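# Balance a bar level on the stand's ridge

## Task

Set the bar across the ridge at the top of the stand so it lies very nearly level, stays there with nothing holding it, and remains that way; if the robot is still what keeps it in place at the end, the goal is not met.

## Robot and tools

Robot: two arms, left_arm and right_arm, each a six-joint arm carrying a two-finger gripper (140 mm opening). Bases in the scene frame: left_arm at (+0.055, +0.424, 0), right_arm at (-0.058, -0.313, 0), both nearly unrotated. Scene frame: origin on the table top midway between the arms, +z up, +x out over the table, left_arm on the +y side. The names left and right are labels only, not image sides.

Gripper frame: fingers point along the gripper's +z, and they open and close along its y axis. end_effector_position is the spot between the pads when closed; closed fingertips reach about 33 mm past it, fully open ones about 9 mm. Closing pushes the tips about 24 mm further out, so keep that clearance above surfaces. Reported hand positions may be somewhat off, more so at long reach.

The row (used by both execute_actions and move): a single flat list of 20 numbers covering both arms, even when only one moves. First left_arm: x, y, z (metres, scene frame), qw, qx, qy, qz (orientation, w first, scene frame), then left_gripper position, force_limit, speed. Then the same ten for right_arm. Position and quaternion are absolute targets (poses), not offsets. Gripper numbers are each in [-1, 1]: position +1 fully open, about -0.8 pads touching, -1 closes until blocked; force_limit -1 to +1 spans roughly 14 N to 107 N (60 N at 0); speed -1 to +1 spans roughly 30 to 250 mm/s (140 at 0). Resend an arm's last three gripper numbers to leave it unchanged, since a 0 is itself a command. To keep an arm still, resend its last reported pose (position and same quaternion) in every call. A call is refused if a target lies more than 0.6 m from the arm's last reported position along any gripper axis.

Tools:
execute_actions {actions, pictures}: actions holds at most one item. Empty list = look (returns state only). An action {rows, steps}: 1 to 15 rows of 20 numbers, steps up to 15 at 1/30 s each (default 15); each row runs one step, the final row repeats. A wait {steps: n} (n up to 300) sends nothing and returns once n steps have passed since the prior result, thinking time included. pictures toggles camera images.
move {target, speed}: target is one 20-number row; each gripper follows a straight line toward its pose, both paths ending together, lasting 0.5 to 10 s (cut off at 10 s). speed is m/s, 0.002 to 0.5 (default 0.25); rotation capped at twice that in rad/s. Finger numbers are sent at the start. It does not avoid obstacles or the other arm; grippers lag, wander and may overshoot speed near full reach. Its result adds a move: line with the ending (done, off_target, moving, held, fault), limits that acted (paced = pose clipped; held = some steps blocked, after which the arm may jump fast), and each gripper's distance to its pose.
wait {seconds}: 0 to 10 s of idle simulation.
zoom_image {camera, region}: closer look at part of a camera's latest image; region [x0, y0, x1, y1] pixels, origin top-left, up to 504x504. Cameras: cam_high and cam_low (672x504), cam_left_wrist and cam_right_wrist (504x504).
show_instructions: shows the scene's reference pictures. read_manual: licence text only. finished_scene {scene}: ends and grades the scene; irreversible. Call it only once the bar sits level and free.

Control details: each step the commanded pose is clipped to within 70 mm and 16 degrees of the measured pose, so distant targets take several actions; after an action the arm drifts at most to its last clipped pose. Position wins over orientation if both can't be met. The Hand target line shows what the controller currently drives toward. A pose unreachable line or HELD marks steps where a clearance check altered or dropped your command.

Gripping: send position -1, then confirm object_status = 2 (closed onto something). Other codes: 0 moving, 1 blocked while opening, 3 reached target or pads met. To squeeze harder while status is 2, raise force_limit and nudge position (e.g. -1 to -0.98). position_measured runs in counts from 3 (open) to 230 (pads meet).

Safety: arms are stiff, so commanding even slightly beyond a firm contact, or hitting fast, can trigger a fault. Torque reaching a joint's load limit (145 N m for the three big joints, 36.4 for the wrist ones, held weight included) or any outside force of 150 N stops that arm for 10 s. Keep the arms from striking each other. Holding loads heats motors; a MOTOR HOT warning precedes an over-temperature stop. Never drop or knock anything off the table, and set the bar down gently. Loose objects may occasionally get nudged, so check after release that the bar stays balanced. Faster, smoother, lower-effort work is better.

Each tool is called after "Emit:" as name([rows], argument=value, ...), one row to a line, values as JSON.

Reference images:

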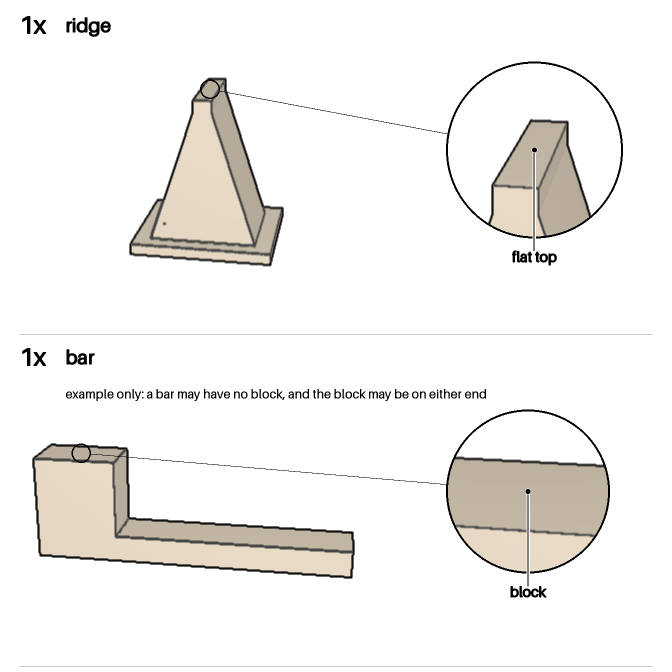

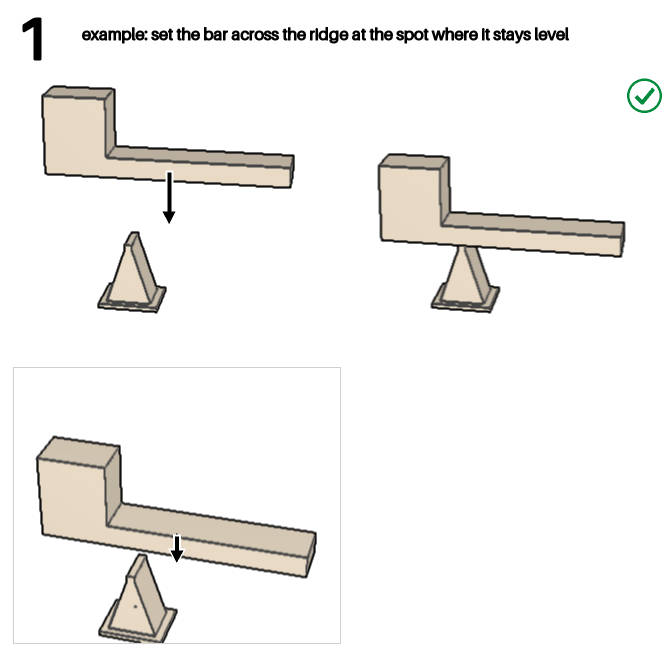

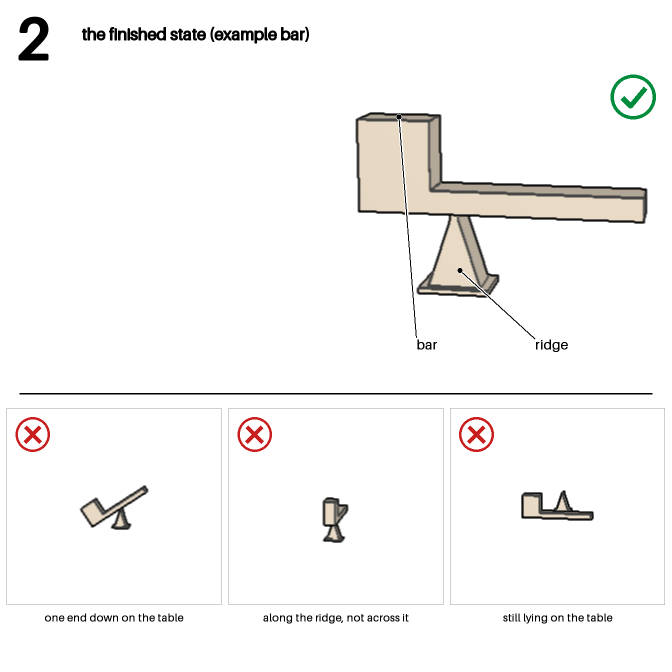

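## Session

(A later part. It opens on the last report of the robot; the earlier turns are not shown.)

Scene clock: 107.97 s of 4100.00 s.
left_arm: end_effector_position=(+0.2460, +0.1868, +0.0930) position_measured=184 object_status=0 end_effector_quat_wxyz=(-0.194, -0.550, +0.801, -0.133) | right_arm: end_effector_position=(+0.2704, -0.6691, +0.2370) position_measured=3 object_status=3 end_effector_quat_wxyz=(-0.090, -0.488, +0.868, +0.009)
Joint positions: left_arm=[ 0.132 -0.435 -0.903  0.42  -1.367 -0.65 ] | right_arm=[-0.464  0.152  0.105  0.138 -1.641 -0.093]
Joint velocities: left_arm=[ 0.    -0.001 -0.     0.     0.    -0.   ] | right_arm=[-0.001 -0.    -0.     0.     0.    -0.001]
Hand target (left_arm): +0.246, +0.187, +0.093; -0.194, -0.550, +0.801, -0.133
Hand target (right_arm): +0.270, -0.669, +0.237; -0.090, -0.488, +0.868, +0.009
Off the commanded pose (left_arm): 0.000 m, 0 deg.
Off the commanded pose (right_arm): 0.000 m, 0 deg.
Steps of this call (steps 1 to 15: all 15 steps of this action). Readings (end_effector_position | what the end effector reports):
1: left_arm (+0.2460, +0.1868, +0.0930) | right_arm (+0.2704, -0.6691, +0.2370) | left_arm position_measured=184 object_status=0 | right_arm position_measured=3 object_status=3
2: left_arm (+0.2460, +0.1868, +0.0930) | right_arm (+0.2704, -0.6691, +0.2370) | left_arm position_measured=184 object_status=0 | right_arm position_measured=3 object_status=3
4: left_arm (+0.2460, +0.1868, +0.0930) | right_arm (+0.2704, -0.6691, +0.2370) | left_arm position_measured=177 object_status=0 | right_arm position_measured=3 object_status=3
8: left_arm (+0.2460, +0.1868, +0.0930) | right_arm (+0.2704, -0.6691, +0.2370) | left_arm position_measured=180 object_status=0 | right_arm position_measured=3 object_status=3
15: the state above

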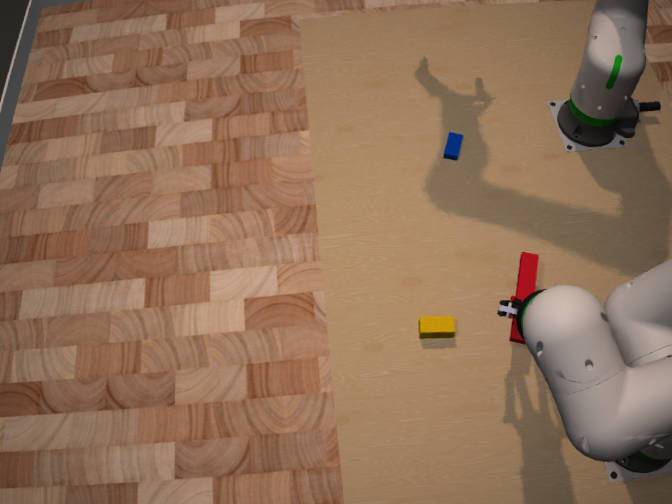

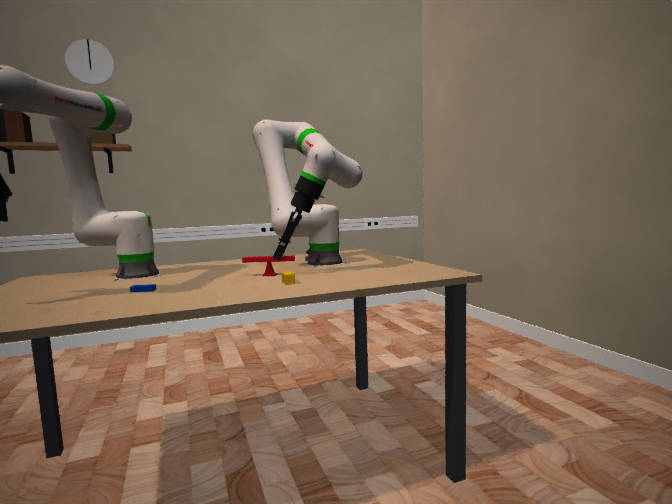

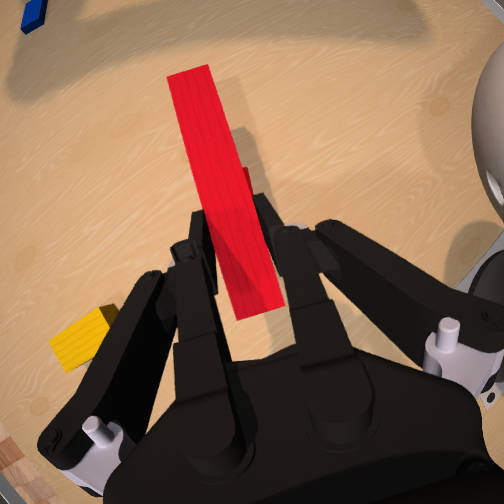

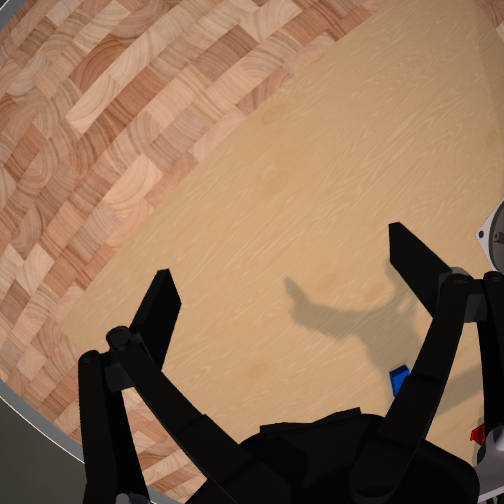

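Settled (it had a ~2 mm gap). Release.

Emit:
move(target=[0.246,0.1868,0.093,0.194,0.55,-0.801,0.133,-0.1,-0.3,-0.5,0.2704,-0.6691,0.237,-0.09,-0.488,0.868,0.009,1,0,0])

Emit:
move(target=[0.26,0.22,0.17,0.194,0.55,-0.801,0.133,-0.1,-0.3,-0.5,0.2704,-0.6691,0.237,-0.09,-0.488,0.868,0.009,1,0,0], speed=0.12)

Emit:
wait(seconds=2)

Emit:
zoom_image(camera="cam_low", region=[230,220,310,290])

Scene clock: 111.03 s of 4100.00 s.
left_arm: end_effector_position=(+0.2460, +0.1868, +0.0930) position_measured=141 object_status=3 end_effector_quat_wxyz=(-0.194, -0.550, +0.801, -0.133) | right_arm: end_effector_position=(+0.2704, -0.6691, +0.2370) position_measured=3 object_status=3 end_effector_quat_wxyz=(-0.090, -0.488, +0.868, +0.009)
Joint positions: left_arm=[ 0.132 -0.435 -0.903  0.42  -1.367 -0.65 ] | right_arm=[-0.464  0.152  0.105  0.138 -1.641 -0.093]
Joint velocities: left_arm=[ 0.    -0.    -0.     0.    -0.     0.002] | right_arm=[-0.001  0.    -0.    -0.001 -0.    -0.   ]
Hand target (left_arm): +0.246, +0.187, +0.093; -0.194, -0.550, +0.801, -0.133
Hand target (right_arm): +0.270, -0.669, +0.237; -0.090, -0.488, +0.868, +0.009
Off the commanded pose (left_arm): 0.000 m, 0 deg.
Off the commanded pose (right_arm): 0.000 m, 0 deg.
move: done

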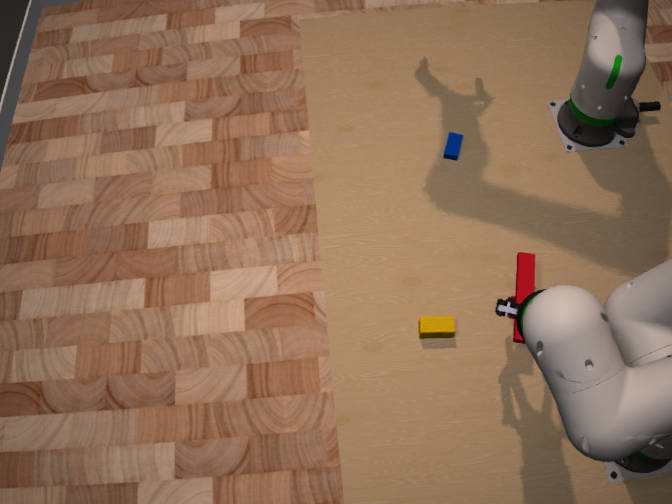

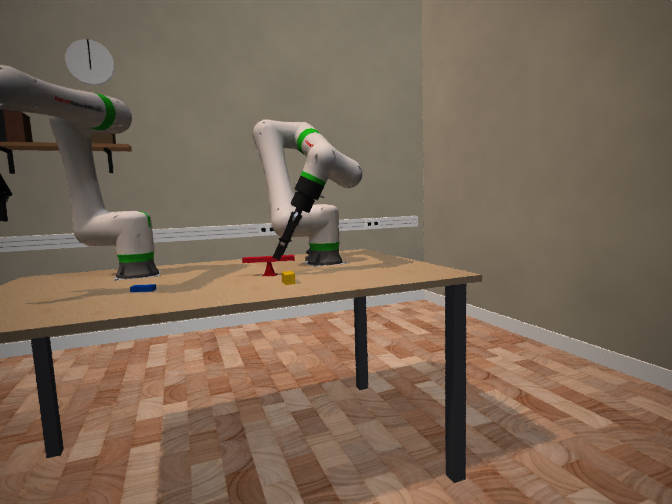

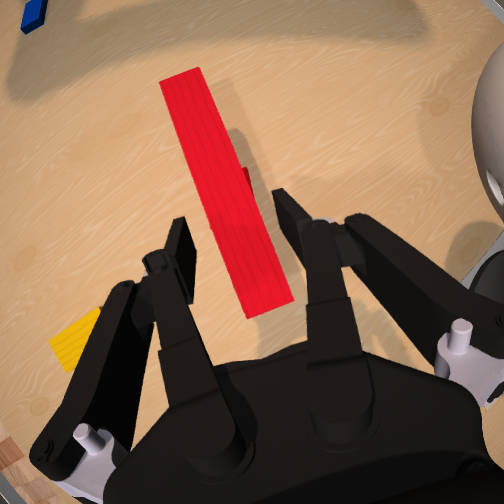

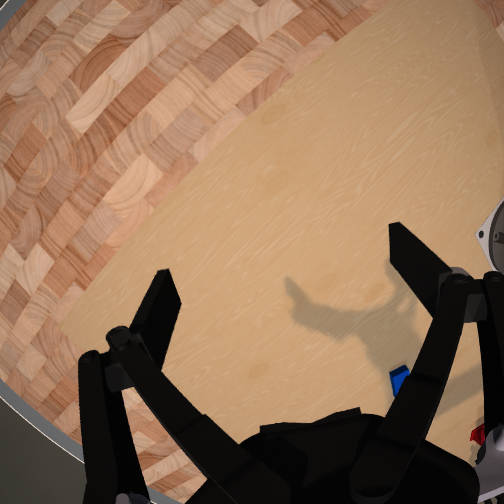

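Scene clock: 112.13 s of 4100.00 s.
left_arm: end_effector_position=(+0.2598, +0.2200, +0.1699) position_measured=141 object_status=3 end_effector_quat_wxyz=(-0.194, -0.550, +0.801, -0.133) | right_arm: end_effector_position=(+0.2704, -0.6691, +0.2370) position_measured=3 object_status=3 end_effector_quat_wxyz=(-0.090, -0.488, +0.868, +0.009)
Joint positions: left_arm=[ 0.266 -0.479 -0.733  0.375 -1.613 -0.682] | right_arm=[-0.464  0.152  0.105  0.138 -1.641 -0.093]
Joint velocities: left_arm=[ 0.001  0.     0.001  0.    -0.002 -0.001] | right_arm=[ 0.     0.     0.    -0.    -0.001  0.   ]
Hand target (left_arm): +0.260, +0.220, +0.170; -0.194, -0.550, +0.801, -0.133
Hand target (right_arm): +0.270, -0.669, +0.237; -0.090, -0.488, +0.868, +0.009
Off the commanded pose (left_arm): 0.000 m, 0 deg.
Off the commanded pose (right_arm): 0.000 m, 0 deg.
move: done

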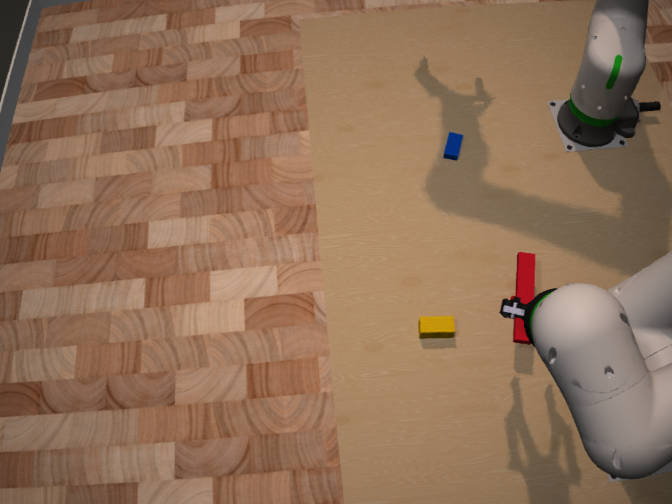

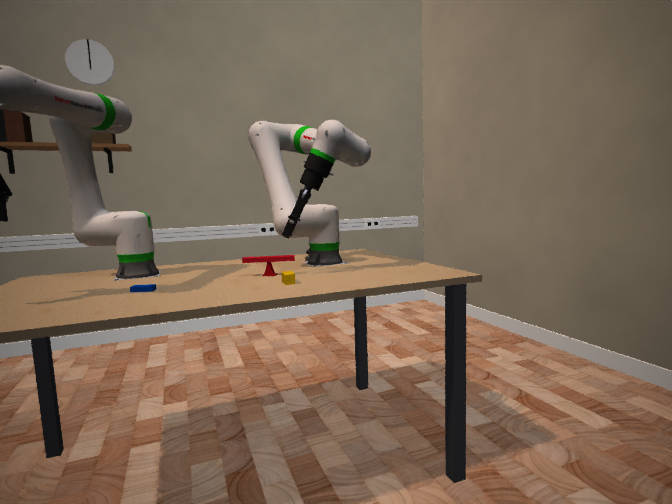

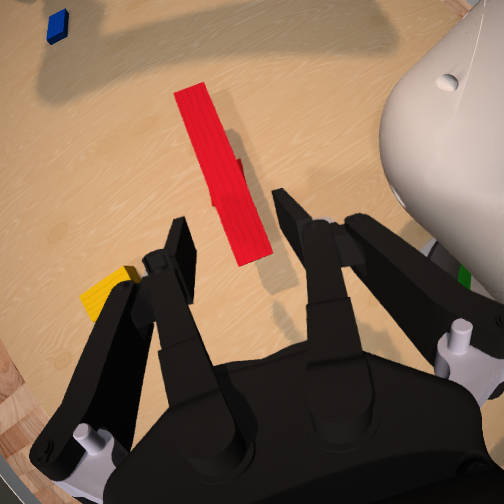

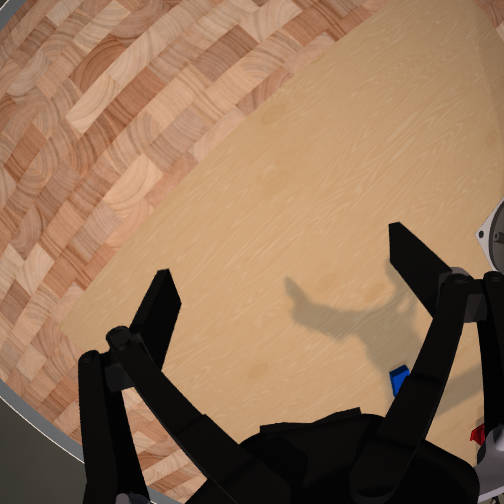

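Scene clock: 114.13 s of 4100.00 s.
left_arm: end_effector_position=(+0.2598, +0.2200, +0.1700) position_measured=141 object_status=3 end_effector_quat_wxyz=(-0.194, -0.550, +0.801, -0.133) | right_arm: end_effector_position=(+0.2704, -0.6691, +0.2370) position_measured=3 object_status=3 end_effector_quat_wxyz=(-0.090, -0.488, +0.868, +0.009)
Joint positions: left_arm=[ 0.266 -0.479 -0.733  0.375 -1.613 -0.682] | right_arm=[-0.464  0.152  0.105  0.138 -1.641 -0.093]
Joint velocities: left_arm=[-0. -0. -0.  0.  0.  0.] | right_arm=[-0.001 -0.     0.    -0.    -0.001  0.   ]
Hand target (left_arm): +0.260, +0.220, +0.170; -0.194, -0.550, +0.801, -0.133
Hand target (right_arm): +0.270, -0.669, +0.237; -0.090, -0.488, +0.868, +0.009
Off the commanded pose (left_arm): 0.000 m, 0 deg.
Off the commanded pose (right_arm): 0.000 m, 0 deg.
Steps of this call (steps 1 to 60: nothing new was sent). Readings (end_effector_position | what the end effector reports):
1: left_arm (+0.2598, +0.2200, +0.1699) | right_arm (+0.2704, -0.6691, +0.2370) | left_arm position_measured=141 object_status=3 | right_arm position_measured=3 object_status=3
2: left_arm (+0.2598, +0.2200, +0.1699) | right_arm (+0.2704, -0.6691, +0.2370) | left_arm position_measured=141 object_status=3 | right_arm position_measured=3 object_status=3
4: left_arm (+0.2598, +0.2200, +0.1700) | right_arm (+0.2704, -0.6691, +0.2370) | left_arm position_measured=141 object_status=3 | right_arm position_measured=3 object_status=3
8: left_arm (+0.2598, +0.2200, +0.1700) | right_arm (+0.2704, -0.6691, +0.2370) | left_arm position_measured=141 object_status=3 | right_arm position_measured=3 object_status=3
60: the state above

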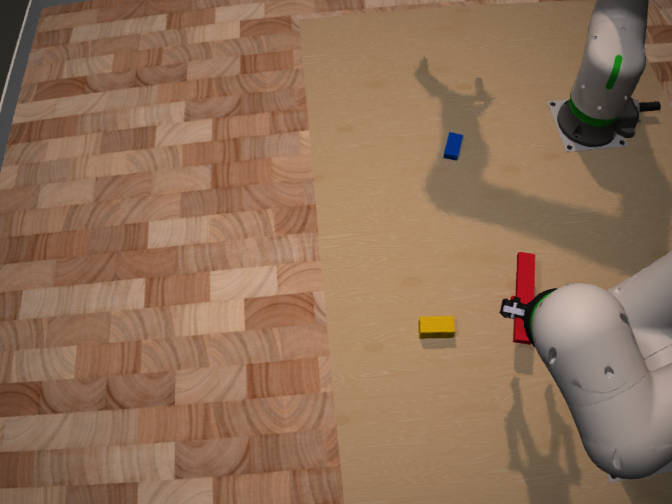

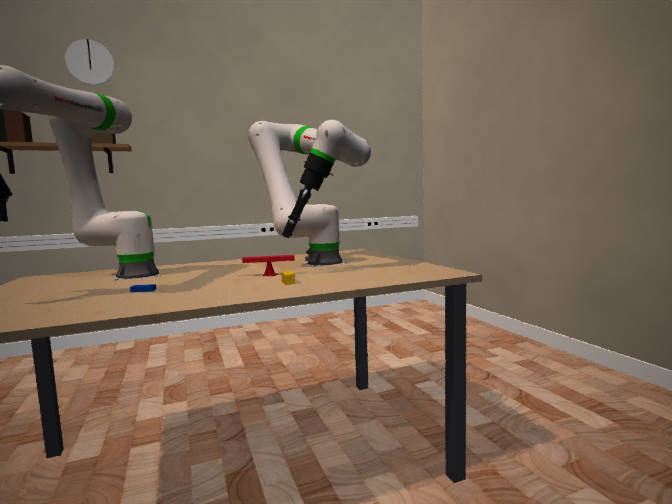

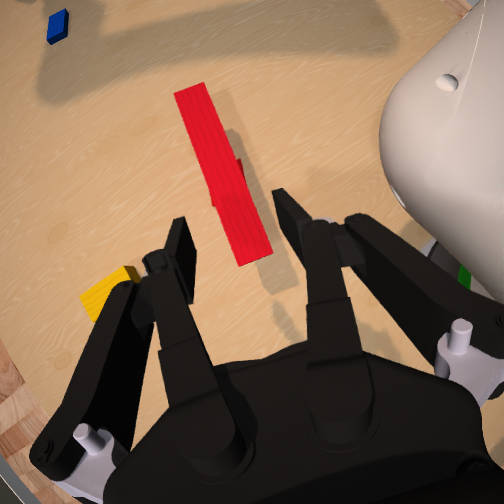

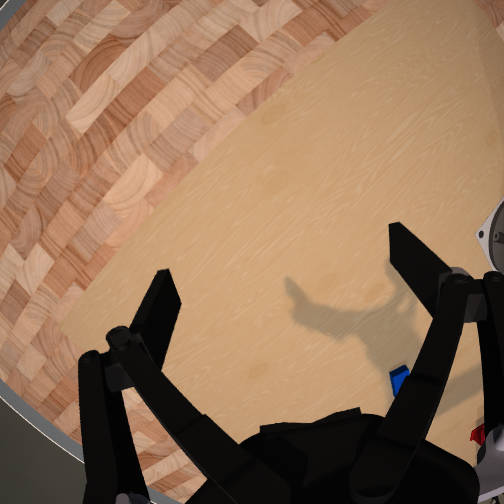

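Region (230, 220, 310, 290) of cam_low's 672x504 image, scaled by 6.300, with more detail than that image has; it fills the top 441 rows of this view, and the rest is white.

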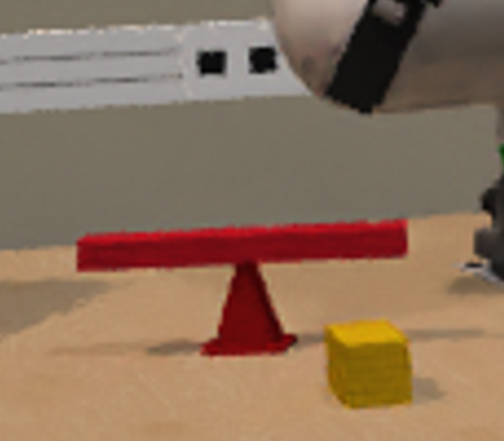

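Emit:
finished_scene(scene=1)

The scene is finished: the task was done.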